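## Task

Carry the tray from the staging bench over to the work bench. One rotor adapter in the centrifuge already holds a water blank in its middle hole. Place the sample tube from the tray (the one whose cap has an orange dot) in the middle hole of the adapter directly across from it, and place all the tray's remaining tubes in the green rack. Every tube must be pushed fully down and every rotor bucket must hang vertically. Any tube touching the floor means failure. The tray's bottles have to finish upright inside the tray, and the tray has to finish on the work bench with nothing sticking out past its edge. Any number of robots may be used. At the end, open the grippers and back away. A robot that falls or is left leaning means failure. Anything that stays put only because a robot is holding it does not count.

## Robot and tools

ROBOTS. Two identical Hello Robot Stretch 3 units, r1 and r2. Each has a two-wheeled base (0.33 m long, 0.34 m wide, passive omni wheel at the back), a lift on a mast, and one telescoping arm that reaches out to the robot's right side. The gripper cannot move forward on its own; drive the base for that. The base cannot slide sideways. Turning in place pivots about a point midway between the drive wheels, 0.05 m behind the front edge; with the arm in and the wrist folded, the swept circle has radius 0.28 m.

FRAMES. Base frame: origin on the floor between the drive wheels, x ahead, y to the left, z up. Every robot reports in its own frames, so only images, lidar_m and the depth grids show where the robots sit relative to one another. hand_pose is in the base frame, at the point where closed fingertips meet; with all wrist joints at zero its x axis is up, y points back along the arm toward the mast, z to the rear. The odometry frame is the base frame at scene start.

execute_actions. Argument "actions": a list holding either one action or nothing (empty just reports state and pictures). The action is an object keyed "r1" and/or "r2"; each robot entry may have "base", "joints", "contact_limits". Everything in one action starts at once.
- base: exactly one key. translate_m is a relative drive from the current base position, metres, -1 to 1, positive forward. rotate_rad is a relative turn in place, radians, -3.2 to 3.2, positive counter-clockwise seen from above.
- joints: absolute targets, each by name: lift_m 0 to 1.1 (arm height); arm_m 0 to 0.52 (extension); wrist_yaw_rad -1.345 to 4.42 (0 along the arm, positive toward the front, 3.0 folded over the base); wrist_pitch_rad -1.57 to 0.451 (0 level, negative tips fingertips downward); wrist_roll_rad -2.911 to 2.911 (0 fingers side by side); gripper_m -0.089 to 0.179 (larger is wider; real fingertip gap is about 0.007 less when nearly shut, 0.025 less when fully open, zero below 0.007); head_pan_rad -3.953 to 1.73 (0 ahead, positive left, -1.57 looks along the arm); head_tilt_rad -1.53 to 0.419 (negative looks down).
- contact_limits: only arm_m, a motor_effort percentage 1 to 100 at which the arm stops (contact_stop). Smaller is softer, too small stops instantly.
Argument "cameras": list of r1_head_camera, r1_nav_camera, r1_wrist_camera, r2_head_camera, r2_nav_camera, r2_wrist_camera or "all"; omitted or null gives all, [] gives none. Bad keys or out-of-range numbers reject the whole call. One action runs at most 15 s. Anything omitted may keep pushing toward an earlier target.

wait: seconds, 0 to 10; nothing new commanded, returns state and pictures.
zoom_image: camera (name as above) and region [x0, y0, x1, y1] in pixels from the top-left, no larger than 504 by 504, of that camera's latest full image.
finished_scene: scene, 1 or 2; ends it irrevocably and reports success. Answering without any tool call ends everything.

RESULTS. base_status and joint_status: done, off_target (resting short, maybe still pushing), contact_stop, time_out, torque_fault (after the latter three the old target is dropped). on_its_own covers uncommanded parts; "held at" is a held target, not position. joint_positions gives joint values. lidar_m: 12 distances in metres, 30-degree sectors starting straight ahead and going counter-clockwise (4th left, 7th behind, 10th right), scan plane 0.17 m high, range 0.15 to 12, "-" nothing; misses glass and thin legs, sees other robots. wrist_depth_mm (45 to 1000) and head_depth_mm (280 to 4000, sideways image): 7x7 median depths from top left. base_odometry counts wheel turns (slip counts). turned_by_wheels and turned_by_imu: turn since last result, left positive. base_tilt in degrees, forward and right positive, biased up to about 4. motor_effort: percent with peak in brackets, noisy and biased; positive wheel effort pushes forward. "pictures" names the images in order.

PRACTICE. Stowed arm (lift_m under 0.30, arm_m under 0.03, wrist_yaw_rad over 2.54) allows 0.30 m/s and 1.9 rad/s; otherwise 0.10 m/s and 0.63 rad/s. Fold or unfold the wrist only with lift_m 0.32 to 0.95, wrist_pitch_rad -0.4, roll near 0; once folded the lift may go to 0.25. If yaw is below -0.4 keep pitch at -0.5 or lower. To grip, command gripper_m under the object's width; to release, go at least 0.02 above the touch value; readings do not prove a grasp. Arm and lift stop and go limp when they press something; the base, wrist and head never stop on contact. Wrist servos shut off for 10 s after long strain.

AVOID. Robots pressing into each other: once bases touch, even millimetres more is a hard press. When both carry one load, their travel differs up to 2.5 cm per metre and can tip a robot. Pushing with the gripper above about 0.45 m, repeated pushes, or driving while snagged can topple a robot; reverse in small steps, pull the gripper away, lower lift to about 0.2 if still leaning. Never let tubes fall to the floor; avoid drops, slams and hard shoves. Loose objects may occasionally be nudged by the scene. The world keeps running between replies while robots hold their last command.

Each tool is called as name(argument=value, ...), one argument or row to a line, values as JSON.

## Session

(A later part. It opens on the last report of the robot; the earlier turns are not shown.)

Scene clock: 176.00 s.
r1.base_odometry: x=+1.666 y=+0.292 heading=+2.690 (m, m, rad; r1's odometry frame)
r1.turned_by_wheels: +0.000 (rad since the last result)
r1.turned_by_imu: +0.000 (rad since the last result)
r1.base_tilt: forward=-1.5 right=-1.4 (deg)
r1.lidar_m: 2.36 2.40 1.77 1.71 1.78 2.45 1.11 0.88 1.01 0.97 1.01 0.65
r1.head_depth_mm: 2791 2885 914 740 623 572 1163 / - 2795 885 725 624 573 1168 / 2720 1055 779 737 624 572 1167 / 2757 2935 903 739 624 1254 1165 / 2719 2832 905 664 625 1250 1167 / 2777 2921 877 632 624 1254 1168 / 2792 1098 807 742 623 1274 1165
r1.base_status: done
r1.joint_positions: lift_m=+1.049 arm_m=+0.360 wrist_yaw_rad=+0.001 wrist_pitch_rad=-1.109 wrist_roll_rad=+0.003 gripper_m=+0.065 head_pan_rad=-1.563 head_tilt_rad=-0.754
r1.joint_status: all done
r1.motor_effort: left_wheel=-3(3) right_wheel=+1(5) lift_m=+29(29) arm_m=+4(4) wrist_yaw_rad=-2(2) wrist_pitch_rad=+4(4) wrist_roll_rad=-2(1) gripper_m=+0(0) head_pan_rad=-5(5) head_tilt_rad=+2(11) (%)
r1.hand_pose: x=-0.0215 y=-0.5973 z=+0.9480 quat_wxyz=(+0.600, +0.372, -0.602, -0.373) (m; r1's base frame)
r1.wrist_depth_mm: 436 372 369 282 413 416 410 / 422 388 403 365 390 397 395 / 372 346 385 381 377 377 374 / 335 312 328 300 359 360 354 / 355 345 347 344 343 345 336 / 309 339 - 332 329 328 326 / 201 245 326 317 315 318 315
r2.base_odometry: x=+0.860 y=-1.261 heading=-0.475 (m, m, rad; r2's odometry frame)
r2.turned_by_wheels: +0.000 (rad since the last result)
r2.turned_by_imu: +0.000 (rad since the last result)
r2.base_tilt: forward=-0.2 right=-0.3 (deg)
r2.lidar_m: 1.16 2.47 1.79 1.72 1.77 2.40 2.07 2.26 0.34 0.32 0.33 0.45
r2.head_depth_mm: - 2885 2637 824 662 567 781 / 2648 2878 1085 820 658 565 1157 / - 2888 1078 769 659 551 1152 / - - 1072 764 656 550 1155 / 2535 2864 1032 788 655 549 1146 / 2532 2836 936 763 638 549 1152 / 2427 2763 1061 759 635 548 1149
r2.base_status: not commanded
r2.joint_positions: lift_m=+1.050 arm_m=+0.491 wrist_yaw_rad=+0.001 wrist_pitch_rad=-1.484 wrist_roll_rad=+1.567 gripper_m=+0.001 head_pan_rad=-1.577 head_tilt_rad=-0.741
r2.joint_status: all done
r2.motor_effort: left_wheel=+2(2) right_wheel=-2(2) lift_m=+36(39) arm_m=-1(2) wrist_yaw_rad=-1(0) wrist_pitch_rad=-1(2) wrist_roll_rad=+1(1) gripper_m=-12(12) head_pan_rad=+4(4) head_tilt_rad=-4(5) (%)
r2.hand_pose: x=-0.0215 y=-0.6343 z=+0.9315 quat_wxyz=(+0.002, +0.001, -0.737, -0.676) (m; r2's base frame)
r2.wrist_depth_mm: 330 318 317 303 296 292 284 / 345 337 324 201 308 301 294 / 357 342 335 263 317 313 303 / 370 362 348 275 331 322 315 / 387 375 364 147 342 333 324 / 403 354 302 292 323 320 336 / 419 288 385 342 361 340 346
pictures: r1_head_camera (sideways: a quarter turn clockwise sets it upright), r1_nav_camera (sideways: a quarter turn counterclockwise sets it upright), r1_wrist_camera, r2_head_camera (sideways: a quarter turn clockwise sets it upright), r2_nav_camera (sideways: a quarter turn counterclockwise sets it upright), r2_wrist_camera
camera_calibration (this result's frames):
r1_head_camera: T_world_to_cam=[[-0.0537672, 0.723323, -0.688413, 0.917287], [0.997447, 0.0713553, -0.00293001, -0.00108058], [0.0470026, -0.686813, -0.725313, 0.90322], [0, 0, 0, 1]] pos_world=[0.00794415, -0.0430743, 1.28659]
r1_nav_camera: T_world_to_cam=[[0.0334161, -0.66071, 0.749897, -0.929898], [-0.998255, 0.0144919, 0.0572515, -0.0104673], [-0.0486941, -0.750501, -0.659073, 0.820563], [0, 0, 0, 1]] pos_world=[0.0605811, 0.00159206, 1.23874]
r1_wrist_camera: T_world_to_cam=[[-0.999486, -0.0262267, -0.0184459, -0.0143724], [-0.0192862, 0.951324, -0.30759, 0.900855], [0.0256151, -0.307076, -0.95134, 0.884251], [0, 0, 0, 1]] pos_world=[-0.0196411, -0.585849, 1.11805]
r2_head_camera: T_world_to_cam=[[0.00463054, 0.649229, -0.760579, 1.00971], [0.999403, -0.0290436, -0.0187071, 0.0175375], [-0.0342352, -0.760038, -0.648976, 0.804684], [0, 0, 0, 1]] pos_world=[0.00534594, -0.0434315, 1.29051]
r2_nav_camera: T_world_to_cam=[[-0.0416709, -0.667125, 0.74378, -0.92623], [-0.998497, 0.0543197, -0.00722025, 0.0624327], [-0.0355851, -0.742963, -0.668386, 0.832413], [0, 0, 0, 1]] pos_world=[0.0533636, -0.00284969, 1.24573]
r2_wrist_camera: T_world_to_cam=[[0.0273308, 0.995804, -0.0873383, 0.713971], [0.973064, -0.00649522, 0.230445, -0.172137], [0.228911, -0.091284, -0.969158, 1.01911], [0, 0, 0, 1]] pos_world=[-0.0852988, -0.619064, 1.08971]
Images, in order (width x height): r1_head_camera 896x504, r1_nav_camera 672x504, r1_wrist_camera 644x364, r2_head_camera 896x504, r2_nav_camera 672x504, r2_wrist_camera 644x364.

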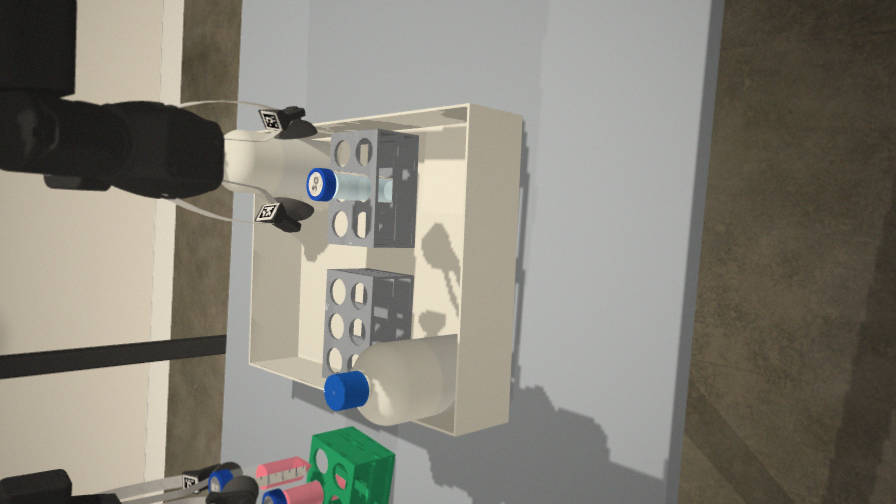

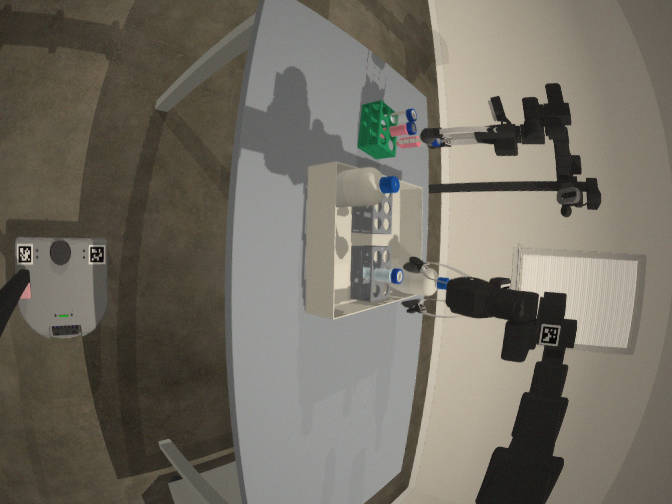

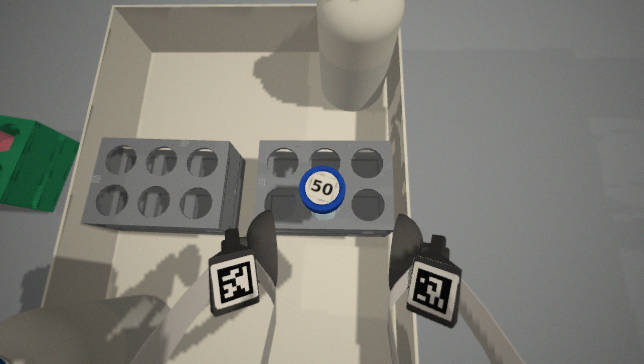

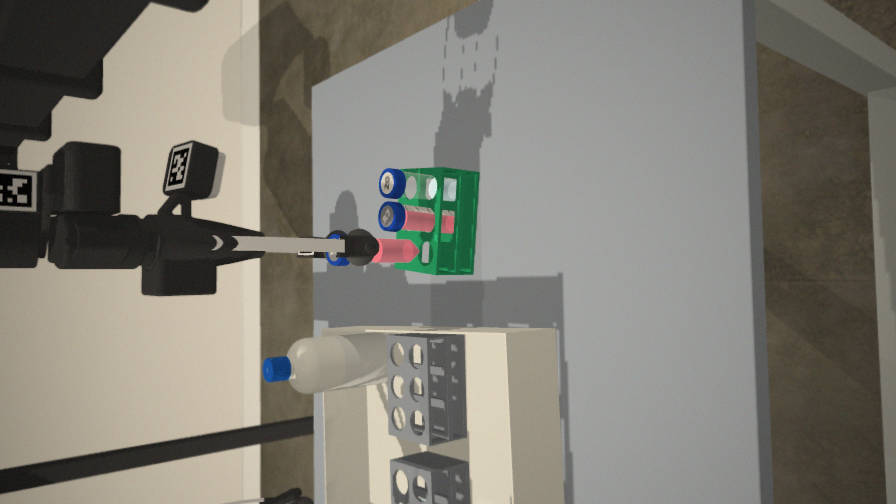

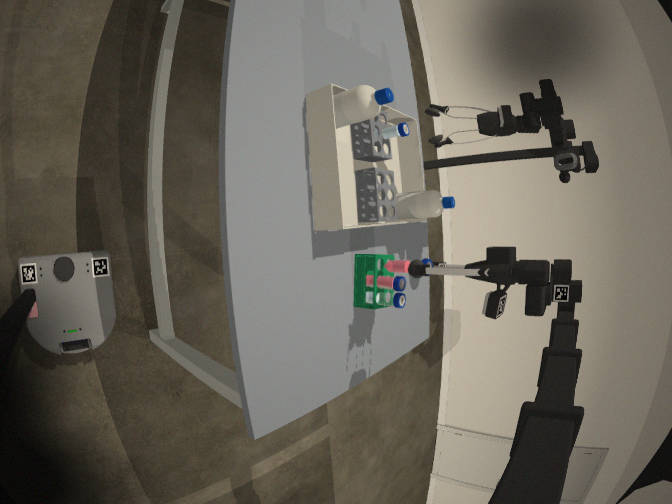

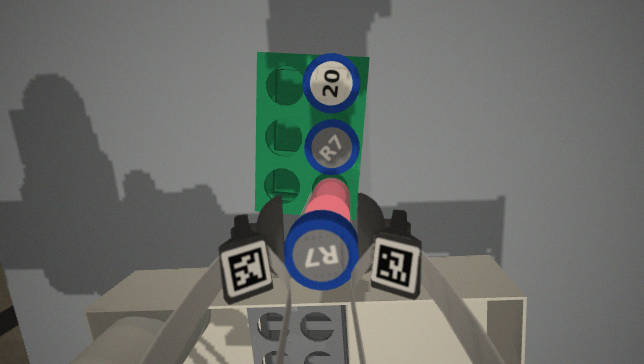

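execute_actions(
  actions=[
    {"r1":{"base":{"translate_m":0.008},"joints":{"arm_m":0.42,"lift_m":1.01}},"r2":{"joints":{"lift_m":0.988}}},
  ],
  cameras=["r1_wrist_camera","r1_head_camera","r2_head_camera"],
)

Scene clock: 179.57 s.
r1.base_odometry: x=+1.658 y=+0.296 heading=+2.690 (m, m, rad; r1's odometry frame)
r1.turned_by_wheels: +0.000 (rad since the last result)
r1.turned_by_imu: +0.000 (rad since the last result)
r1.base_tilt: forward=-1.4 right=-1.5 (deg)
r1.lidar_m: 2.35 2.41 1.77 1.71 1.78 2.45 1.11 0.89 1.01 0.97 1.01 0.64
r1.head_depth_mm: 2735 2901 913 740 624 573 1161 / - 2821 878 722 623 573 1166 / 2716 2712 798 738 623 572 1164 / 2757 2935 898 738 624 1250 1163 / 2726 2688 908 649 623 1248 1166 / 2839 2907 857 633 623 1256 1168 / 2714 763 802 743 624 1277 1164
r1.base_status: done
r1.joint_positions: lift_m=+1.011 arm_m=+0.420 wrist_yaw_rad=+0.001 wrist_pitch_rad=-1.108 wrist_roll_rad=+0.003 gripper_m=+0.065 head_pan_rad=-1.563 head_tilt_rad=-0.754
r1.joint_status: all done
r1.motor_effort: left_wheel=-2(2) right_wheel=+1(6) lift_m=+10(27) arm_m=+4(5) wrist_yaw_rad=-1(2) wrist_pitch_rad=+3(4) wrist_roll_rad=-1(1) gripper_m=-1(1) head_pan_rad=-5(5) head_tilt_rad=+2(1) (%)
r1.hand_pose: x=-0.0215 y=-0.6574 z=+0.9092 quat_wxyz=(+0.601, +0.372, -0.602, -0.373) (m; r1's base frame)
r1.wrist_depth_mm: 389 315 312 222 200 367 363 / 365 347 351 326 251 351 347 / 301 342 341 332 328 333 332 / 279 328 326 324 316 320 313 / 256 255 268 250 301 303 303 / 247 273 - 237 262 291 288 / 272 290 290 284 279 280 280
r2.base_odometry: x=+0.860 y=-1.261 heading=-0.475 (m, m, rad; r2's odometry frame)
r2.turned_by_wheels: +0.000 (rad since the last result)
r2.turned_by_imu: +0.000 (rad since the last result)
r2.base_tilt: forward=-0.2 right=-0.2 (deg)
r2.lidar_m: 1.16 2.48 1.79 1.72 1.78 2.40 2.08 2.26 0.34 0.32 0.33 0.45
r2.head_depth_mm: 2573 - 2496 825 661 566 781 / 2490 2951 1083 820 661 565 1155 / 2475 2908 1031 766 660 552 1150 / 2496 - 1025 765 659 551 1154 / 2539 2813 1024 787 654 549 1147 / 2498 2817 935 763 637 548 1149 / 2473 2760 1062 762 637 547 1150
r2.base_status: not commanded
r2.joint_positions: lift_m=+0.988 arm_m=+0.491 wrist_yaw_rad=+0.001 wrist_pitch_rad=-1.483 wrist_roll_rad=+1.567 gripper_m=+0.001 head_pan_rad=-1.577 head_tilt_rad=-0.741
r2.joint_status: all done
r2.motor_effort: left_wheel=+1(2) right_wheel=-2(2) lift_m=+36(36) arm_m=-1(1) wrist_yaw_rad=-1(1) wrist_pitch_rad=-2(2) wrist_roll_rad=+1(1) gripper_m=-12(12) head_pan_rad=+4(4) head_tilt_rad=-5(5) (%)
r2.hand_pose: x=-0.0215 y=-0.6345 z=+0.8695 quat_wxyz=(+0.002, +0.001, -0.737, -0.676) (m; r2's base frame)
r2.wrist_depth_mm: 269 261 253 244 241 235 229 / 278 269 256 137 250 243 237 / 288 279 268 199 257 250 243 / 300 290 267 147 266 257 253 / 309 302 295 148 275 268 261 / 324 312 303 274 276 274 270 / 280 262 248 240 229 232 276
pictures: r1_head_camera (sideways: a quarter turn clockwise sets it upright), r1_wrist_camera, r2_head_camera (sideways: a quarter turn clockwise sets it upright)
camera_calibration (this result's frames):
r1_head_camera: T_world_to_cam=[[-0.0537669, 0.723312, -0.688425, 0.917301], [0.997447, 0.0713549, -0.00293098, -0.00107931], [0.0470024, -0.686824, -0.725302, 0.903206], [0, 0, 0, 1]] pos_world=[0.00794413, -0.0430745, 1.28659]
r1_wrist_camera: T_world_to_cam=[[-0.999486, -0.0262425, -0.018432, -0.0166861], [-0.0192958, 0.951206, -0.307953, 0.946351], [0.0256141, -0.307439, -0.951223, 0.828586], [0, 0, 0, 1]] pos_world=[-0.0196404, -0.645873, 1.07929]
r2_head_camera: T_world_to_cam=[[0.00463038, 0.649229, -0.760579, 1.00971], [0.999403, -0.0290434, -0.0187071, 0.0175375], [-0.034235, -0.760038, -0.648976, 0.804684], [0, 0, 0, 1]] pos_world=[0.00534595, -0.0434315, 1.29051]
Images, in order (width x height): r1_head_camera 896x504, r1_wrist_camera 644x364, r2_head_camera 896x504.

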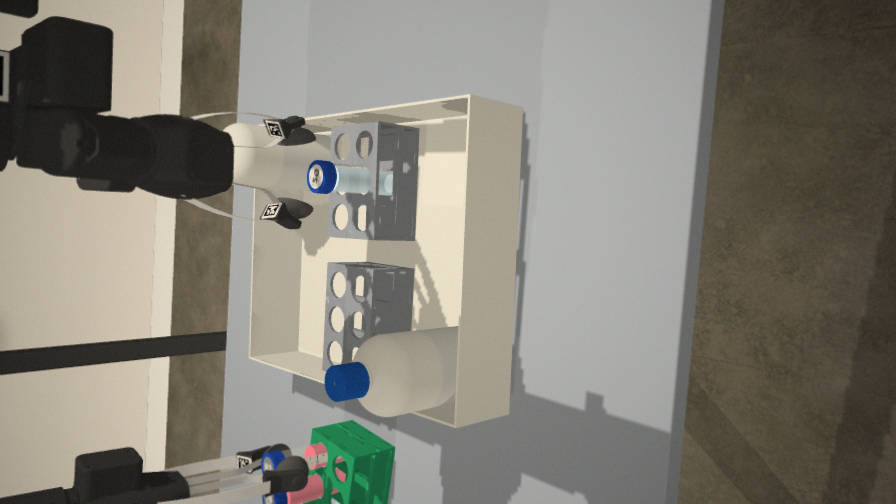

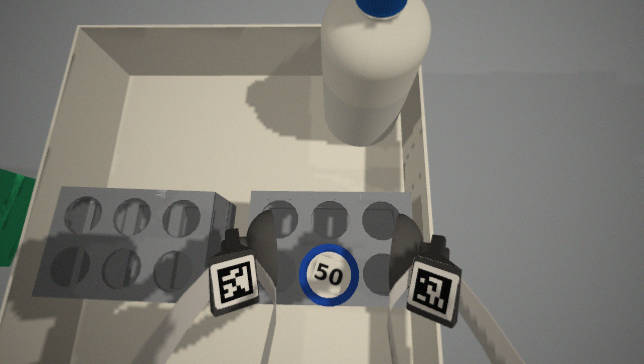

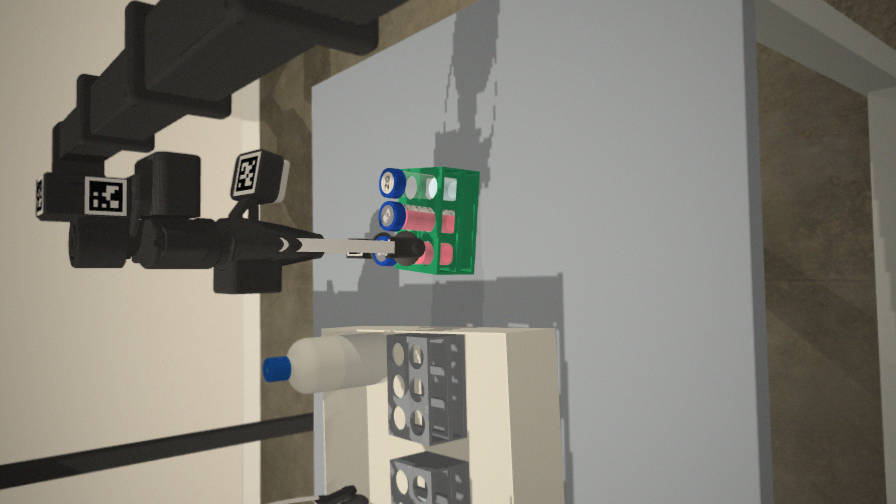

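execute_actions(
  actions=[
    {"r1":{"joints":{"arm_m":0.414,"lift_m":0.968}},"r2":{"joints":{"gripper_m":0.07}}},
  ],
  cameras=["r1_wrist_camera","r1_head_camera"],
)

execute_actions(
  actions=[
    {"r1":{"joints":{"gripper_m":0.0}},"r2":{"joints":{"lift_m":1.06}}},
  ],
  cameras=["r1_wrist_camera","r1_head_camera","r2_head_camera"],
)

Scene clock: 182.60 s.
r1.base_odometry: x=+1.658 y=+0.296 heading=+2.690 (m, m, rad; r1's odometry frame)
r1.turned_by_wheels: +0.000 (rad since the last result)
r1.turned_by_imu: +0.000 (rad since the last result)
r1.base_tilt: forward=-1.5 right=-1.4 (deg)
r1.lidar_m: 2.35 2.40 1.77 1.71 1.77 2.46 1.11 0.89 1.01 0.97 1.01 0.64
r1.head_depth_mm: - 2809 915 742 623 573 1166 / - 2817 886 721 623 572 1169 / 2729 - 769 738 623 572 1169 / 2747 2957 898 737 624 1251 1174 / 2751 2686 908 650 624 1250 1167 / 2797 2939 857 633 623 1249 1166 / 2695 787 805 740 624 1275 1167
r1.base_status: not commanded
r1.joint_positions: lift_m=+0.969 arm_m=+0.414 wrist_yaw_rad=+0.001 wrist_pitch_rad=-1.108 wrist_roll_rad=+0.003 gripper_m=+0.065 head_pan_rad=-1.563 head_tilt_rad=-0.754
r1.joint_status: all done
r1.motor_effort: left_wheel=-2(2) right_wheel=+2(2) lift_m=+10(12) arm_m=-4(3) wrist_yaw_rad=-2(1) wrist_pitch_rad=+4(4) wrist_roll_rad=-1(1) gripper_m=-1(1) head_pan_rad=-5(5) head_tilt_rad=+2(3) (%)
r1.hand_pose: x=-0.0215 y=-0.6521 z=+0.8672 quat_wxyz=(+0.601, +0.372, -0.602, -0.373) (m; r1's base frame)
r1.wrist_depth_mm: 270 296 291 210 181 320 314 / 272 314 308 299 243 302 298 / 270 297 294 291 284 290 287 / 238 248 253 218 240 274 274 / 214 212 239 205 207 264 263 / 207 203 - 140 250 252 250 / 251 248 246 245 241 243 241
r2.base_odometry: x=+0.860 y=-1.261 heading=-0.475 (m, m, rad; r2's odometry frame)
r2.turned_by_wheels: +0.000 (rad since the last result)
r2.turned_by_imu: +0.000 (rad since the last result)
r2.base_tilt: forward=-0.2 right=-0.2 (deg)
r2.lidar_m: 1.15 2.47 1.79 1.72 1.78 2.40 2.07 2.27 0.34 0.32 0.33 0.45
r2.head_depth_mm: 2568 - 2507 822 663 567 781 / 2484 2948 1080 821 660 565 1160 / 2462 2926 1031 765 658 551 1150 / 2485 - 1032 764 657 550 1150 / 2552 2815 1025 785 654 549 1152 / 2516 2852 935 760 636 548 1145 / 2486 2751 1064 760 634 548 1144
r2.base_status: not commanded
r2.joint_positions: lift_m=+0.988 arm_m=+0.491 wrist_yaw_rad=+0.001 wrist_pitch_rad=-1.483 wrist_roll_rad=+1.567 gripper_m=+0.070 head_pan_rad=-1.577 head_tilt_rad=-0.741
r2.joint_status: all done
r2.motor_effort: left_wheel=+1(2) right_wheel=-3(2) lift_m=+35(35) arm_m=-1(1) wrist_yaw_rad=-2(1) wrist_pitch_rad=-2(2) wrist_roll_rad=+1(1) gripper_m=+0(79) head_pan_rad=+4(5) head_tilt_rad=-5(5) (%)
r2.hand_pose: x=-0.0215 y=-0.6345 z=+0.8695 quat_wxyz=(+0.002, +0.001, -0.737, -0.676) (m; r2's base frame)
r2.wrist_depth_mm: 268 261 251 245 241 235 230 / 277 270 256 137 249 243 237 / 288 279 266 200 259 252 245 / 300 294 267 148 267 259 253 / 311 302 290 156 277 268 261 / 321 312 299 281 279 275 270 / 282 263 249 238 230 229 279
pictures: r1_head_camera (sideways: a quarter turn clockwise sets it upright), r1_wrist_camera
camera_calibration (this result's frames):
r1_head_camera: T_world_to_cam=[[-0.0537669, 0.723312, -0.688425, 0.917301], [0.997447, 0.0713549, -0.00293098, -0.00107931], [0.0470024, -0.686824, -0.725302, 0.903206], [0, 0, 0, 1]] pos_world=[0.00794413, -0.0430745, 1.28659]
r1_wrist_camera: T_world_to_cam=[[-0.999486, -0.0262425, -0.018432, -0.0173215], [-0.0192957, 0.951206, -0.307954, 0.928396], [0.0256141, -0.30744, -0.951223, 0.790263], [0, 0, 0, 1]] pos_world=[-0.0196404, -0.640592, 1.0373]
Images, in order (width x height): r1_head_camera 896x504, r1_wrist_camera 644x364.

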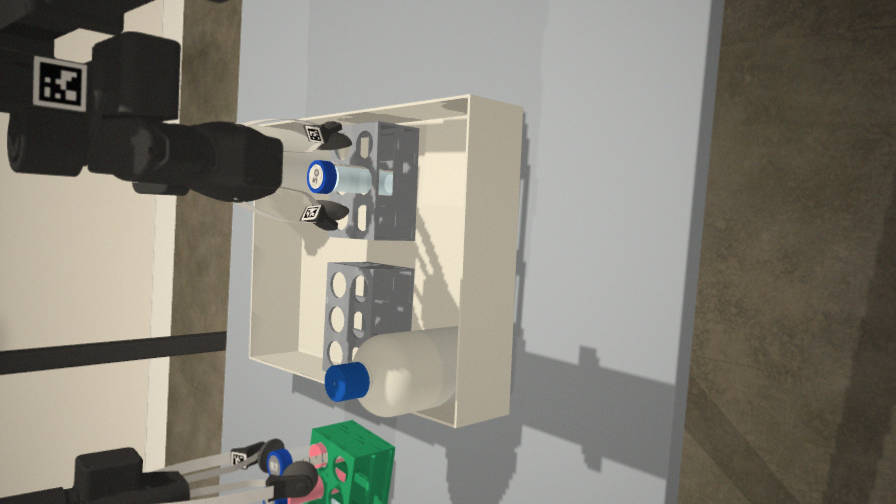

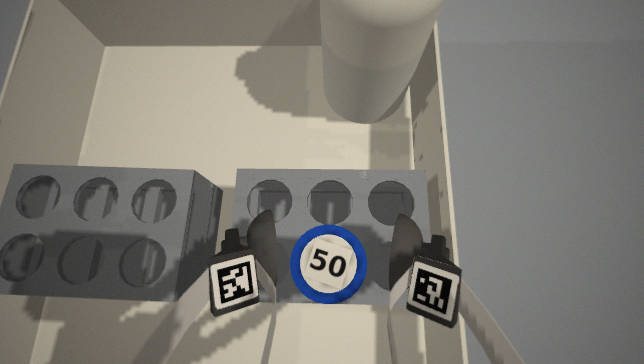

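Scene clock: 184.10 s.
r1.base_odometry: x=+1.658 y=+0.296 heading=+2.690 (m, m, rad; r1's odometry frame)
r1.turned_by_wheels: +0.000 (rad since the last result)
r1.turned_by_imu: +0.000 (rad since the last result)
r1.base_tilt: forward=-1.5 right=-1.5 (deg)
r1.lidar_m: 2.36 2.41 1.77 1.71 1.78 2.45 1.11 0.89 1.01 0.97 1.01 0.64
r1.head_depth_mm: - 2812 911 741 624 573 1165 / - 2825 871 722 625 573 1168 / 2733 2964 755 738 624 571 1168 / 2753 2946 900 737 623 1248 1161 / 2735 2722 905 649 624 1254 1157 / 2789 2915 856 634 623 1247 1167 / 2721 1097 808 739 623 1278 1166
r1.base_status: not commanded
r1.joint_positions: lift_m=+0.969 arm_m=+0.414 wrist_yaw_rad=+0.001 wrist_pitch_rad=-1.108 wrist_roll_rad=+0.003 gripper_m=+0.001 head_pan_rad=-1.563 head_tilt_rad=-0.754
r1.joint_status: all done
r1.motor_effort: left_wheel=-2(2) right_wheel=+1(1) lift_m=+10(10) arm_m=-4(4) wrist_yaw_rad=-1(1) wrist_pitch_rad=+3(4) wrist_roll_rad=-1(1) gripper_m=-15(99) head_pan_rad=-5(5) head_tilt_rad=+2(1) (%)
r1.hand_pose: x=-0.0215 y=-0.6521 z=+0.8672 quat_wxyz=(+0.601, +0.372, -0.602, -0.373) (m; r1's base frame)
r1.wrist_depth_mm: 270 296 292 211 182 320 314 / 269 311 310 302 244 302 300 / 269 298 295 289 282 287 286 / 236 247 254 217 240 277 271 / 214 211 239 141 207 263 261 / 207 203 244 136 - 254 250 / 249 249 246 244 241 243 241
r2.base_odometry: x=+0.860 y=-1.261 heading=-0.475 (m, m, rad; r2's odometry frame)
r2.turned_by_wheels: +0.000 (rad since the last result)
r2.turned_by_imu: +0.000 (rad since the last result)
r2.base_tilt: forward=-0.1 right=-0.2 (deg)
r2.lidar_m: 1.16 2.48 1.79 1.72 1.77 2.39 2.07 2.26 0.34 0.32 0.33 0.45
r2.head_depth_mm: 2654 2880 2613 823 661 566 782 / 2622 2878 1082 817 659 566 1154 / 2678 2922 1080 766 659 551 1152 / - - 1072 762 657 550 1155 / 2531 2841 1027 788 654 549 1148 / 2498 2821 938 761 636 548 1148 / 2454 2803 1058 760 636 547 1149
r2.base_status: not commanded
r2.joint_positions: lift_m=+1.060 arm_m=+0.491 wrist_yaw_rad=+0.001 wrist_pitch_rad=-1.483 wrist_roll_rad=+1.567 gripper_m=+0.070 head_pan_rad=-1.577 head_tilt_rad=-0.741
r2.joint_status: all done
r2.motor_effort: left_wheel=+1(1) right_wheel=-2(2) lift_m=+48(51) arm_m=-1(1) wrist_yaw_rad=+0(1) wrist_pitch_rad=-1(1) wrist_roll_rad=+1(1) gripper_m=+1(1) head_pan_rad=+4(4) head_tilt_rad=-4(4) (%)
r2.hand_pose: x=-0.0215 y=-0.6344 z=+0.9411 quat_wxyz=(+0.002, +0.001, -0.737, -0.676) (m; r2's base frame)
r2.wrist_depth_mm: 338 334 326 316 309 303 290 / 352 344 334 265 319 310 302 / 364 359 344 271 323 321 311 / 383 374 357 283 337 335 323 / 397 385 370 362 357 342 337 / 419 367 343 318 350 346 349 / 434 298 395 359 381 368 358
pictures: r1_head_camera (sideways: a quarter turn clockwise sets it upright), r1_wrist_camera, r2_head_camera (sideways: a quarter turn clockwise sets it upright)
camera_calibration (this result's frames):
r1_head_camera: T_world_to_cam=[[-0.0537668, 0.723312, -0.688425, 0.917301], [0.997447, 0.0713548, -0.00293098, -0.00107931], [0.0470023, -0.686824, -0.725302, 0.903206], [0, 0, 0, 1]] pos_world=[0.00794413, -0.0430745, 1.28659]
r1_wrist_camera: T_world_to_cam=[[-0.999486, -0.0262434, -0.0184326, -0.0173215], [-0.0192964, 0.951206, -0.307954, 0.928396], [0.0256149, -0.30744, -0.951223, 0.790261], [0, 0, 0, 1]] pos_world=[-0.0196403, -0.640592, 1.0373]
r2_head_camera: T_world_to_cam=[[0.00463038, 0.649229, -0.760579, 1.00971], [0.999403, -0.0290434, -0.0187071, 0.0175375], [-0.034235, -0.760038, -0.648976, 0.804684], [0, 0, 0, 1]] pos_world=[0.00534595, -0.0434315, 1.29051]
Images, in order (width x height): r1_head_camera 896x504, r1_wrist_camera 644x364, r2_head_camera 896x504.

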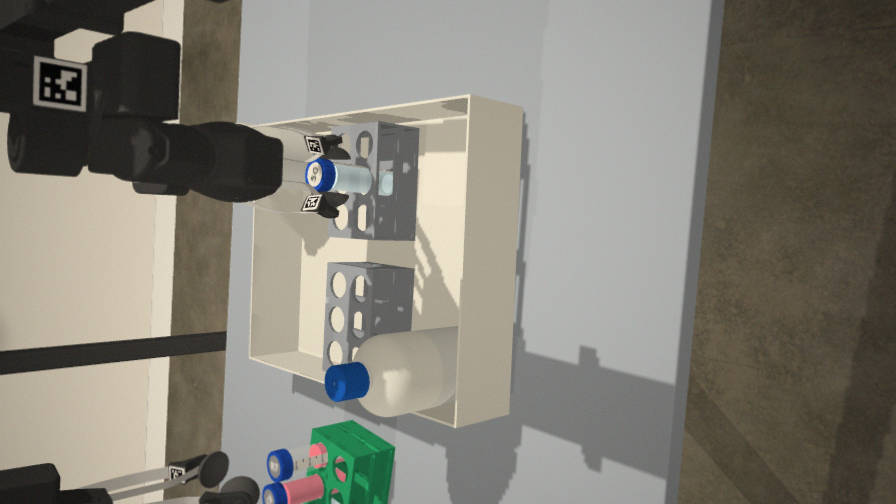

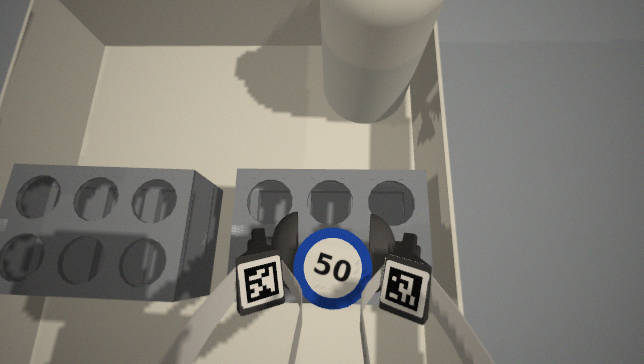

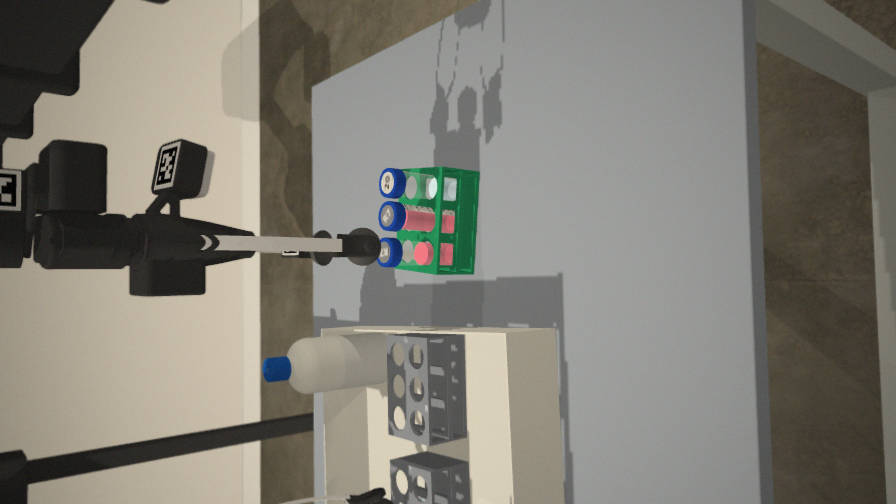

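execute_actions(
  actions=[
    {"r1":{"joints":{"lift_m":1.08}},"r2":{"joints":{"arm_m":0.1}}},
  ],
  cameras=[],
)

execute_actions(
  actions=[
    {"r1":{"base":{"translate_m":0.36},"joints":{"arm_m":0.44}}},
  ],
  cameras=["r1_wrist_camera","r1_head_camera","r2_head_camera"],
)

Scene clock: 190.90 s.
r1.base_odometry: x=+1.658 y=+0.296 heading=+2.690 (m, m, rad; r1's odometry frame)
r1.turned_by_wheels: +0.000 (rad since the last result)
r1.turned_by_imu: +0.000 (rad since the last result)
r1.base_tilt: forward=-1.5 right=-1.5 (deg)
r1.lidar_m: 2.36 2.41 1.77 1.71 1.78 2.44 1.11 0.89 1.01 0.97 1.01 0.64
r1.head_depth_mm: 2681 2868 915 742 623 572 1168 / 2708 2912 857 722 624 572 1165 / 2745 2939 779 737 625 571 1163 / 2739 2978 901 739 623 1252 1172 / 2749 2691 905 648 623 1257 1164 / 2683 2930 856 634 622 1246 1166 / 2850 2922 810 740 623 1275 1162
r1.base_status: not commanded
r1.joint_positions: lift_m=+1.079 arm_m=+0.414 wrist_yaw_rad=+0.001 wrist_pitch_rad=-1.108 wrist_roll_rad=+0.003 gripper_m=+0.001 head_pan_rad=-1.563 head_tilt_rad=-0.754
r1.joint_status: all done
r1.motor_effort: left_wheel=-2(2) right_wheel=+1(1) lift_m=+29(32) arm_m=-4(4) wrist_yaw_rad=-1(1) wrist_pitch_rad=+4(3) wrist_roll_rad=-1(2) gripper_m=-14(15) head_pan_rad=-5(5) head_tilt_rad=+1(2) (%)
r1.hand_pose: x=-0.0215 y=-0.6521 z=+0.9780 quat_wxyz=(+0.601, +0.372, -0.602, -0.373) (m; r1's base frame)
r1.wrist_depth_mm: 475 468 467 459 457 449 441 / 455 421 395 352 426 431 426 / 432 413 419 409 405 408 406 / 388 380 400 392 392 389 383 / 360 325 330 230 374 372 372 / 373 337 345 137 - 360 358 / 358 352 348 348 343 346 341
r2.base_odometry: x=+0.860 y=-1.261 heading=-0.475 (m, m, rad; r2's odometry frame)
r2.turned_by_wheels: +0.000 (rad since the last result)
r2.turned_by_imu: +0.000 (rad since the last result)
r2.base_tilt: forward=-0.2 right=-0.2 (deg)
r2.lidar_m: 1.15 2.48 1.79 1.72 1.78 2.41 2.07 2.26 0.33 0.32 0.33 0.45
r2.head_depth_mm: - - - - 644 567 780 / - - - - 651 566 1153 / - - - - 641 551 1155 / 2508 2843 1075 - 640 563 1141 / 2535 2814 1028 767 643 549 1151 / 2513 2816 940 761 635 549 1145 / 2466 2765 1061 758 635 547 1143
r2.base_status: not commanded
r2.joint_positions: lift_m=+1.060 arm_m=+0.100 wrist_yaw_rad=+0.001 wrist_pitch_rad=-1.484 wrist_roll_rad=+1.567 gripper_m=+0.070 head_pan_rad=-1.577 head_tilt_rad=-0.741
r2.joint_status: all done
r2.motor_effort: left_wheel=+2(2) right_wheel=-2(2) lift_m=+48(48) arm_m=-1(2) wrist_yaw_rad=-1(1) wrist_pitch_rad=-1(2) wrist_roll_rad=+1(1) gripper_m=+0(0) head_pan_rad=+4(4) head_tilt_rad=-5(5) (%)
r2.hand_pose: x=-0.0215 y=-0.2431 z=+0.9411 quat_wxyz=(+0.002, +0.001, -0.737, -0.676) (m; r2's base frame)
r2.wrist_depth_mm: 340 335 323 - - - 999 / 353 346 333 961 - - 995 / 373 358 343 944 - - - / 380 373 362 978 - - - / 394 385 371 - - - - / 362 380 393 - - - - / 427 376 408 - - - -
pictures: none
No camera images: the call's "cameras" was empty. Leave "cameras" out to get every camera's image.

Scene clock: 195.73 s.
r1.base_odometry: x=+1.334 y=+0.453 heading=+2.690 (m, m, rad; r1's odometry frame)
r1.turned_by_wheels: +0.000 (rad since the last result)
r1.turned_by_imu: +0.000 (rad since the last result)
r1.base_tilt: forward=-1.5 right=-1.6 (deg)
r1.lidar_m: 2.00 2.40 1.77 1.71 1.78 2.45 1.24 1.23 1.01 0.97 0.38 2.20
r1.head_depth_mm: 2688 2859 877 676 624 572 1167 / 2738 2902 869 741 625 571 1169 / 2724 1411 782 741 624 572 1169 / 2761 2926 912 741 623 1258 1163 / 2787 2928 914 741 623 1252 1166 / 2802 2900 2117 742 623 711 1110 / 2866 2935 2270 1826 624 1252 1169
r1.base_status: done
r1.joint_positions: lift_m=+1.079 arm_m=+0.440 wrist_yaw_rad=+0.001 wrist_pitch_rad=-1.108 wrist_roll_rad=+0.003 gripper_m=+0.001 head_pan_rad=-1.563 head_tilt_rad=-0.754
r1.joint_status: all done
r1.motor_effort: left_wheel=-2(3) right_wheel=+1(5) lift_m=+29(29) arm_m=+4(4) wrist_yaw_rad=-1(1) wrist_pitch_rad=+4(3) wrist_roll_rad=-1(1) gripper_m=-14(14) head_pan_rad=-4(4) head_tilt_rad=+1(1) (%)
r1.hand_pose: x=-0.0215 y=-0.6774 z=+0.9780 quat_wxyz=(+0.601, +0.372, -0.602, -0.373) (m; r1's base frame)
r1.wrist_depth_mm: - - 470 456 452 452 446 / - - 446 440 431 424 424 / - 430 417 416 409 397 394 / - 410 403 400 390 388 385 / - 389 385 198 375 370 371 / - 367 373 136 - 307 313 / - 357 355 351 348 326 314
r2.base_odometry: x=+0.860 y=-1.261 heading=-0.475 (m, m, rad; r2's odometry frame)
r2.turned_by_wheels: +0.000 (rad since the last result)
r2.turned_by_imu: +0.000 (rad since the last result)
r2.base_tilt: forward=-0.2 right=-0.2 (deg)
r2.lidar_m: 1.15 2.49 1.79 1.72 1.78 2.40 2.07 2.27 0.34 0.32 0.33 0.45
r2.head_depth_mm: - - - - 644 566 782 / - - - - 650 565 1153 / - - - - 640 551 1158 / 586 2792 1072 - 640 564 1152 / 2528 2843 1025 768 641 549 1148 / 2515 2819 936 762 636 548 1142 / 2511 2818 1057 757 635 547 1145
r2.base_status: not commanded
r2.joint_positions: lift_m=+1.060 arm_m=+0.100 wrist_yaw_rad=+0.001 wrist_pitch_rad=-1.484 wrist_roll_rad=+1.567 gripper_m=+0.070 head_pan_rad=-1.577 head_tilt_rad=-0.741
r2.joint_status: not commanded
r2.motor_effort: left_wheel=+2(2) right_wheel=-2(2) lift_m=+48(47) arm_m=-1(1) wrist_yaw_rad=+0(1) wrist_pitch_rad=-1(1) wrist_roll_rad=+1(1) gripper_m=+0(0) head_pan_rad=+4(4) head_tilt_rad=-4(5) (%)
r2.hand_pose: x=-0.0215 y=-0.2431 z=+0.9411 quat_wxyz=(+0.002, +0.001, -0.737, -0.676) (m; r2's base frame)
r2.wrist_depth_mm: 345 334 325 - - 1000 987 / 352 345 337 978 - - - / 367 354 348 936 - - - / 386 373 362 998 - - - / 395 386 372 - - - - / 363 377 392 - - - - / 422 373 404 - - - -
pictures: r1_head_camera (sideways: a quarter turn clockwise sets it upright), r1_wrist_camera, r2_head_camera (sideways: a quarter turn clockwise sets it upright)
camera_calibration (this result's frames):
r1_head_camera: T_world_to_cam=[[-0.053767, 0.723309, -0.688428, 0.917306], [0.997447, 0.0713551, -0.00293129, -0.0010789], [0.0470026, -0.686828, -0.725299, 0.903202], [0, 0, 0, 1]] pos_world=[0.00794414, -0.0430746, 1.28659]
r1_wrist_camera: T_world_to_cam=[[-0.999486, -0.0262439, -0.0184319, -0.0159446], [-0.0192971, 0.951206, -0.307954, 0.986561], [0.0256145, -0.30744, -0.951223, 0.887841], [0, 0, 0, 1]] pos_world=[-0.0196403, -0.665883, 1.14806]
r2_head_camera: T_world_to_cam=[[0.004454, 0.64923, -0.760579, 1.00971], [0.999411, -0.0287719, -0.0187071, 0.0175375], [-0.0340285, -0.760048, -0.648976, 0.804683], [0, 0, 0, 1]] pos_world=[0.00535775, -0.0434317, 1.29051]
Images, in order (width x height): r1_head_camera 896x504, r1_wrist_camera 644x364, r2_head_camera 896x504.

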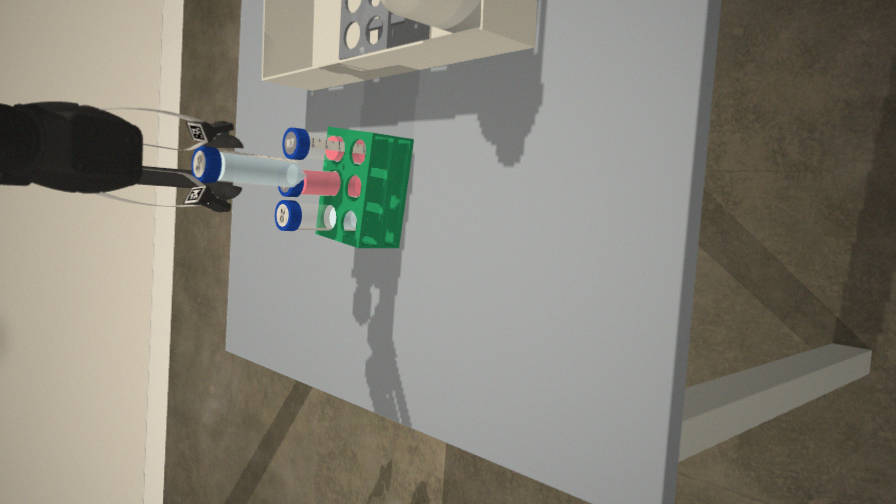

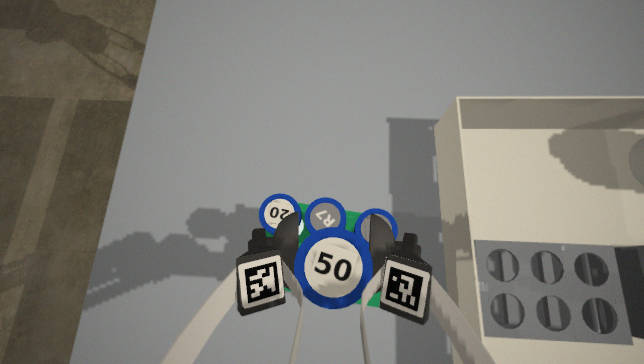

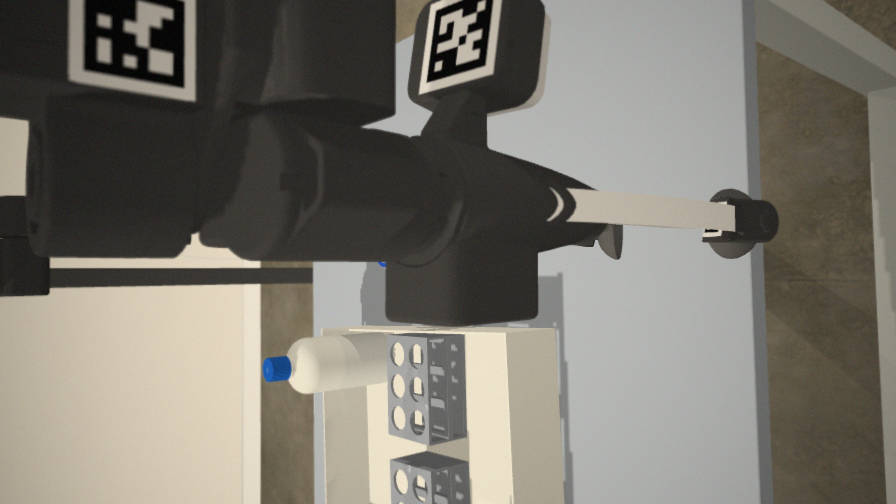

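execute_actions(
  actions=[
    {"r1":{"base":{"translate_m":0.007},"joints":{"arm_m":0.444,"lift_m":1.035}}},
  ],
  cameras=["r1_wrist_camera","r1_head_camera"],
)

zoom_image(
  camera="r1_head_camera",
  region=[200,90,440,270],
)

Scene clock: 198.97 s.
r1.base_odometry: x=+1.328 y=+0.456 heading=+2.690 (m, m, rad; r1's odometry frame)
r1.turned_by_wheels: +0.000 (rad since the last result)
r1.turned_by_imu: +0.000 (rad since the last result)
r1.base_tilt: forward=-1.4 right=-1.4 (deg)
r1.lidar_m: 1.99 2.41 1.77 1.71 1.78 2.45 1.24 1.24 1.01 0.98 0.37 2.20
r1.head_depth_mm: 2724 2899 872 705 625 572 1168 / 2785 2886 881 742 624 572 1165 / 2717 2812 783 743 624 572 1168 / 2748 2926 884 741 624 1250 1165 / 2799 2947 912 740 625 1250 1143 / 2819 2907 2173 741 624 713 1118 / 2826 2899 2249 1827 625 1275 1169
r1.base_status: done
r1.joint_positions: lift_m=+1.036 arm_m=+0.444 wrist_yaw_rad=+0.001 wrist_pitch_rad=-1.108 wrist_roll_rad=+0.003 gripper_m=+0.001 head_pan_rad=-1.563 head_tilt_rad=-0.754
r1.joint_status: all done
r1.motor_effort: left_wheel=-2(1) right_wheel=+1(4) lift_m=+10(25) arm_m=+4(5) wrist_yaw_rad=-1(1) wrist_pitch_rad=+4(4) wrist_roll_rad=-1(1) gripper_m=-14(14) head_pan_rad=-5(5) head_tilt_rad=+2(2) (%)
r1.hand_pose: x=-0.0215 y=-0.6814 z=+0.9342 quat_wxyz=(+0.601, +0.372, -0.602, -0.373) (m; r1's base frame)
r1.wrist_depth_mm: - 427 412 411 410 397 394 / - 397 393 392 382 328 328 / - 377 372 367 363 349 353 / - 358 358 349 350 336 340 / - 340 340 178 330 293 325 / - 330 327 136 - 270 256 / - 317 311 307 305 270 248
r2.base_odometry: x=+0.860 y=-1.261 heading=-0.475 (m, m, rad; r2's odometry frame)
r2.turned_by_wheels: +0.000 (rad since the last result)
r2.turned_by_imu: +0.000 (rad since the last result)
r2.base_tilt: forward=-0.2 right=-0.3 (deg)
r2.lidar_m: 1.15 2.47 1.79 1.72 1.77 2.40 2.07 2.27 0.34 0.32 0.33 0.45
r2.head_depth_mm: - - - - 644 567 784 / - - - - 653 566 1156 / - - - - 641 551 1153 / 586 1373 1076 - 638 564 1151 / 2524 2825 1028 767 641 550 1145 / 2500 2836 940 761 637 548 1142 / 2502 2791 1061 758 636 548 1151
r2.base_status: not commanded
r2.joint_positions: lift_m=+1.060 arm_m=+0.100 wrist_yaw_rad=+0.001 wrist_pitch_rad=-1.484 wrist_roll_rad=+1.567 gripper_m=+0.070 head_pan_rad=-1.577 head_tilt_rad=-0.741
r2.joint_status: not commanded
r2.motor_effort: left_wheel=+2(2) right_wheel=-2(2) lift_m=+47(47) arm_m=-1(1) wrist_yaw_rad=-2(0) wrist_pitch_rad=-1(1) wrist_roll_rad=+1(1) gripper_m=+0(0) head_pan_rad=+4(4) head_tilt_rad=-5(5) (%)
r2.hand_pose: x=-0.0215 y=-0.2431 z=+0.9411 quat_wxyz=(+0.002, +0.001, -0.737, -0.676) (m; r2's base frame)
r2.wrist_depth_mm: 338 335 324 - - 976 995 / 355 346 337 964 - - - / 368 358 347 957 - - - / 378 372 364 995 - - - / 396 381 373 - - - - / 364 382 389 - - - - / 425 372 407 - - - -
pictures: r1_head_camera (sideways: a quarter turn clockwise sets it upright), r1_wrist_camera
camera_calibration (this result's frames):
r1_head_camera: T_world_to_cam=[[-0.053767, 0.723309, -0.688428, 0.917306], [0.997447, 0.0713551, -0.00293129, -0.0010789], [0.0470026, -0.686828, -0.725299, 0.903202], [0, 0, 0, 1]] pos_world=[0.00794414, -0.0430746, 1.28659]
r1_wrist_camera: T_world_to_cam=[[-0.999486, -0.0262434, -0.0184319, -0.0168562], [-0.0192966, 0.951206, -0.307954, 0.976883], [0.0256143, -0.30744, -0.951223, 0.84497], [0, 0, 0, 1]] pos_world=[-0.0196403, -0.669881, 1.10428]
Images, in order (width x height): r1_head_camera 896x504, r1_wrist_camera 644x364.

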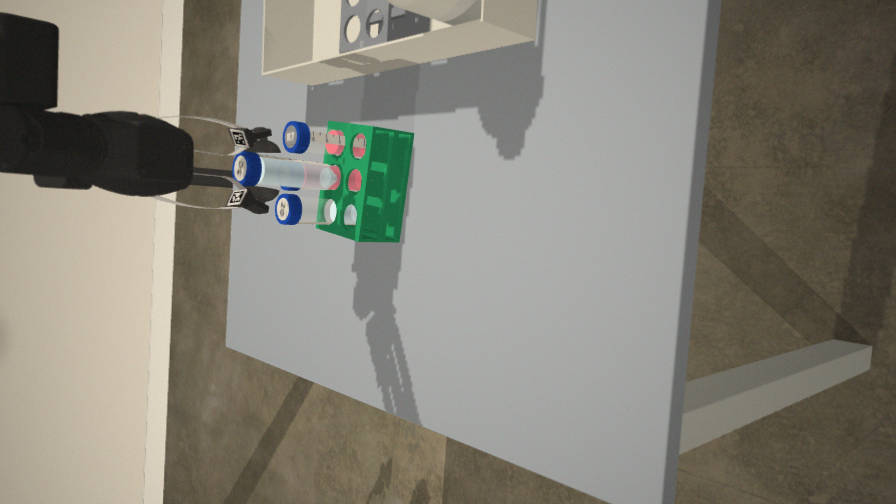

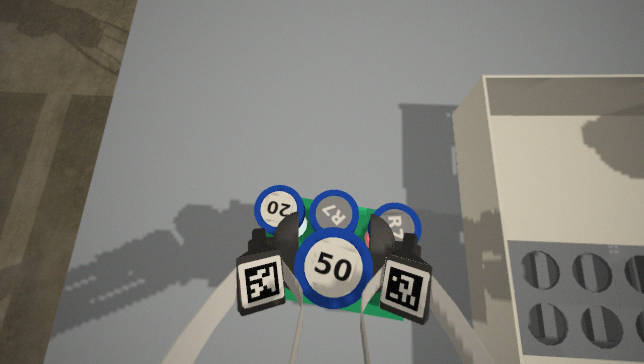

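Region (200, 90, 440, 270) of r1_head_camera's 896x504 image, scaled by 2.100, with more detail than that image has; it fills the top 378 rows of this view, and the rest is white.

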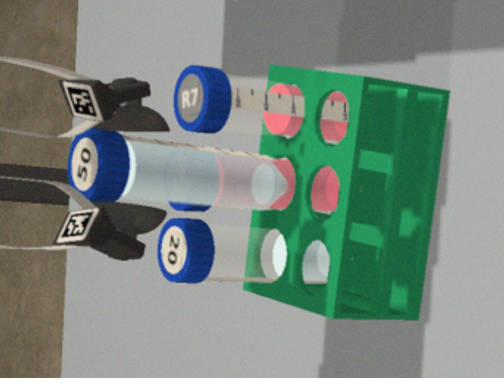

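execute_actions(
  actions=[
    {"r1":{"joints":{"lift_m":0.966}}},
  ],
  cameras=["r1_wrist_camera","r1_head_camera"],
)

zoom_image(
  camera="r1_head_camera",
  region=[200,90,440,270],
)

Scene clock: 205.83 s.
r1.base_odometry: x=+1.328 y=+0.456 heading=+2.690 (m, m, rad; r1's odometry frame)
r1.turned_by_wheels: +0.000 (rad since the last result)
r1.turned_by_imu: +0.000 (rad since the last result)
r1.base_tilt: forward=-1.4 right=-1.5 (deg)
r1.lidar_m: 1.99 2.40 1.77 1.70 1.77 2.44 1.24 1.24 1.01 0.97 0.37 2.19
r1.head_depth_mm: - 2859 874 704 623 572 1166 / - 2805 884 742 624 572 1166 / 2751 - 758 743 625 572 1166 / 2764 2920 915 740 622 1252 1166 / 2797 2939 914 741 624 1251 1147 / 2832 2933 2184 740 625 713 1118 / 2844 2941 2247 1822 624 1280 1167
r1.base_status: not commanded
r1.joint_positions: lift_m=+0.967 arm_m=+0.444 wrist_yaw_rad=+0.001 wrist_pitch_rad=-1.112 wrist_roll_rad=+0.003 gripper_m=+0.001 head_pan_rad=-1.563 head_tilt_rad=-0.754
r1.joint_status: all done
r1.motor_effort: left_wheel=-2(3) right_wheel=+1(1) lift_m=+10(9) arm_m=+4(4) wrist_yaw_rad=-2(1) wrist_pitch_rad=+5(6) wrist_roll_rad=-1(1) gripper_m=-15(14) head_pan_rad=-5(5) head_tilt_rad=+3(1) (%)
r1.hand_pose: x=-0.0215 y=-0.6804 z=+0.8649 quat_wxyz=(+0.600, +0.373, -0.601, -0.374) (m; r1's base frame)
r1.wrist_depth_mm: - 329 324 320 319 312 242 / - 311 306 305 304 275 286 / 306 297 295 291 288 254 279 / 289 285 154 152 151 251 266 / 276 272 266 141 200 252 198 / 262 259 260 136 252 247 190 / 250 251 246 245 242 232 193
r2.base_odometry: x=+0.860 y=-1.261 heading=-0.475 (m, m, rad; r2's odometry frame)
r2.turned_by_wheels: +0.000 (rad since the last result)
r2.turned_by_imu: +0.000 (rad since the last result)
r2.base_tilt: forward=-0.2 right=-0.2 (deg)
r2.lidar_m: 1.16 2.49 1.79 1.72 1.77 2.40 2.07 2.27 0.34 0.32 0.33 0.45
r2.head_depth_mm: - - - - 643 567 781 / - - - - 651 564 1155 / - - - - 641 552 1155 / 1130 1369 1072 - 639 564 1144 / 1098 2817 1025 766 641 549 1152 / 2509 2822 936 761 637 549 1149 / 2506 2825 1064 758 634 547 1149
r2.base_status: not commanded
r2.joint_positions: lift_m=+1.060 arm_m=+0.100 wrist_yaw_rad=+0.001 wrist_pitch_rad=-1.484 wrist_roll_rad=+1.567 gripper_m=+0.070 head_pan_rad=-1.577 head_tilt_rad=-0.741
r2.joint_status: not commanded
r2.motor_effort: left_wheel=+1(2) right_wheel=-2(2) lift_m=+48(48) arm_m=-1(1) wrist_yaw_rad=-1(0) wrist_pitch_rad=-1(1) wrist_roll_rad=+1(1) gripper_m=+0(0) head_pan_rad=+5(5) head_tilt_rad=-5(5) (%)
r2.hand_pose: x=-0.0215 y=-0.2431 z=+0.9411 quat_wxyz=(+0.002, +0.001, -0.737, -0.676) (m; r2's base frame)
r2.wrist_depth_mm: 344 334 324 - - 981 976 / 355 345 335 975 - - - / 367 354 344 950 - - - / 384 374 362 977 - - - / 396 383 373 - - - - / 365 378 391 - - - - / 427 377 409 - - - -
pictures: r1_head_camera (sideways: a quarter turn clockwise sets it upright), r1_wrist_camera
camera_calibration (this result's frames):
r1_head_camera: T_world_to_cam=[[-0.0537663, 0.72325, -0.68849, 0.917386], [0.997447, 0.0713545, -0.00293672, -0.00107183], [0.0470028, -0.68689, -0.72524, 0.903125], [0, 0, 0, 1]] pos_world=[0.00794414, -0.0430759, 1.28659]
r1_wrist_camera: T_world_to_cam=[[-0.999486, -0.0261767, -0.0185309, -0.0179786], [-0.0193021, 0.952392, -0.304265, 0.95227], [0.0256133, -0.303751, -0.952407, 0.782855], [0, 0, 0, 1]] pos_world=[-0.0196401, -0.669612, 1.03501]
Images, in order (width x height): r1_head_camera 896x504, r1_wrist_camera 644x364.

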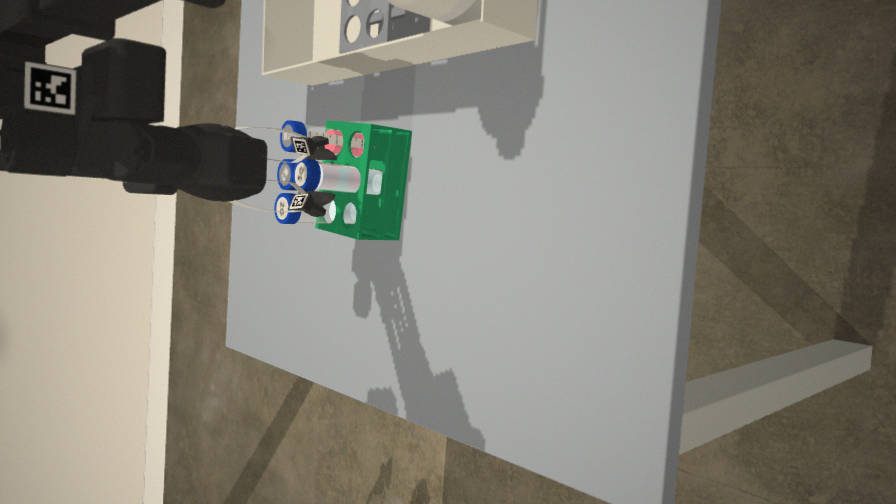

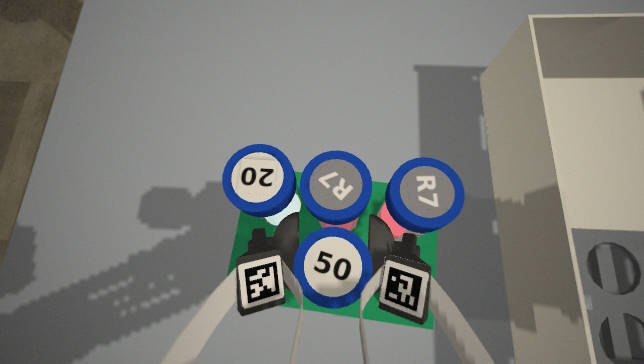

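Region (200, 90, 440, 270) of r1_head_camera's 896x504 image, scaled by 2.100, with more detail than that image has; it fills the top 378 rows of this view, and the rest is white.

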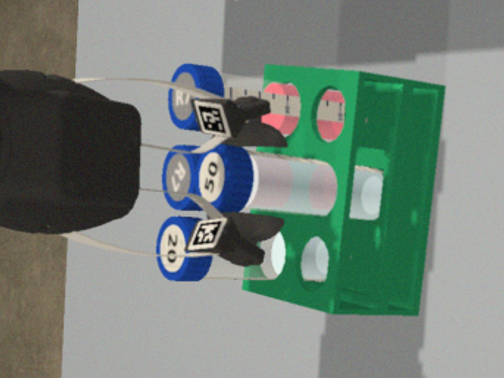

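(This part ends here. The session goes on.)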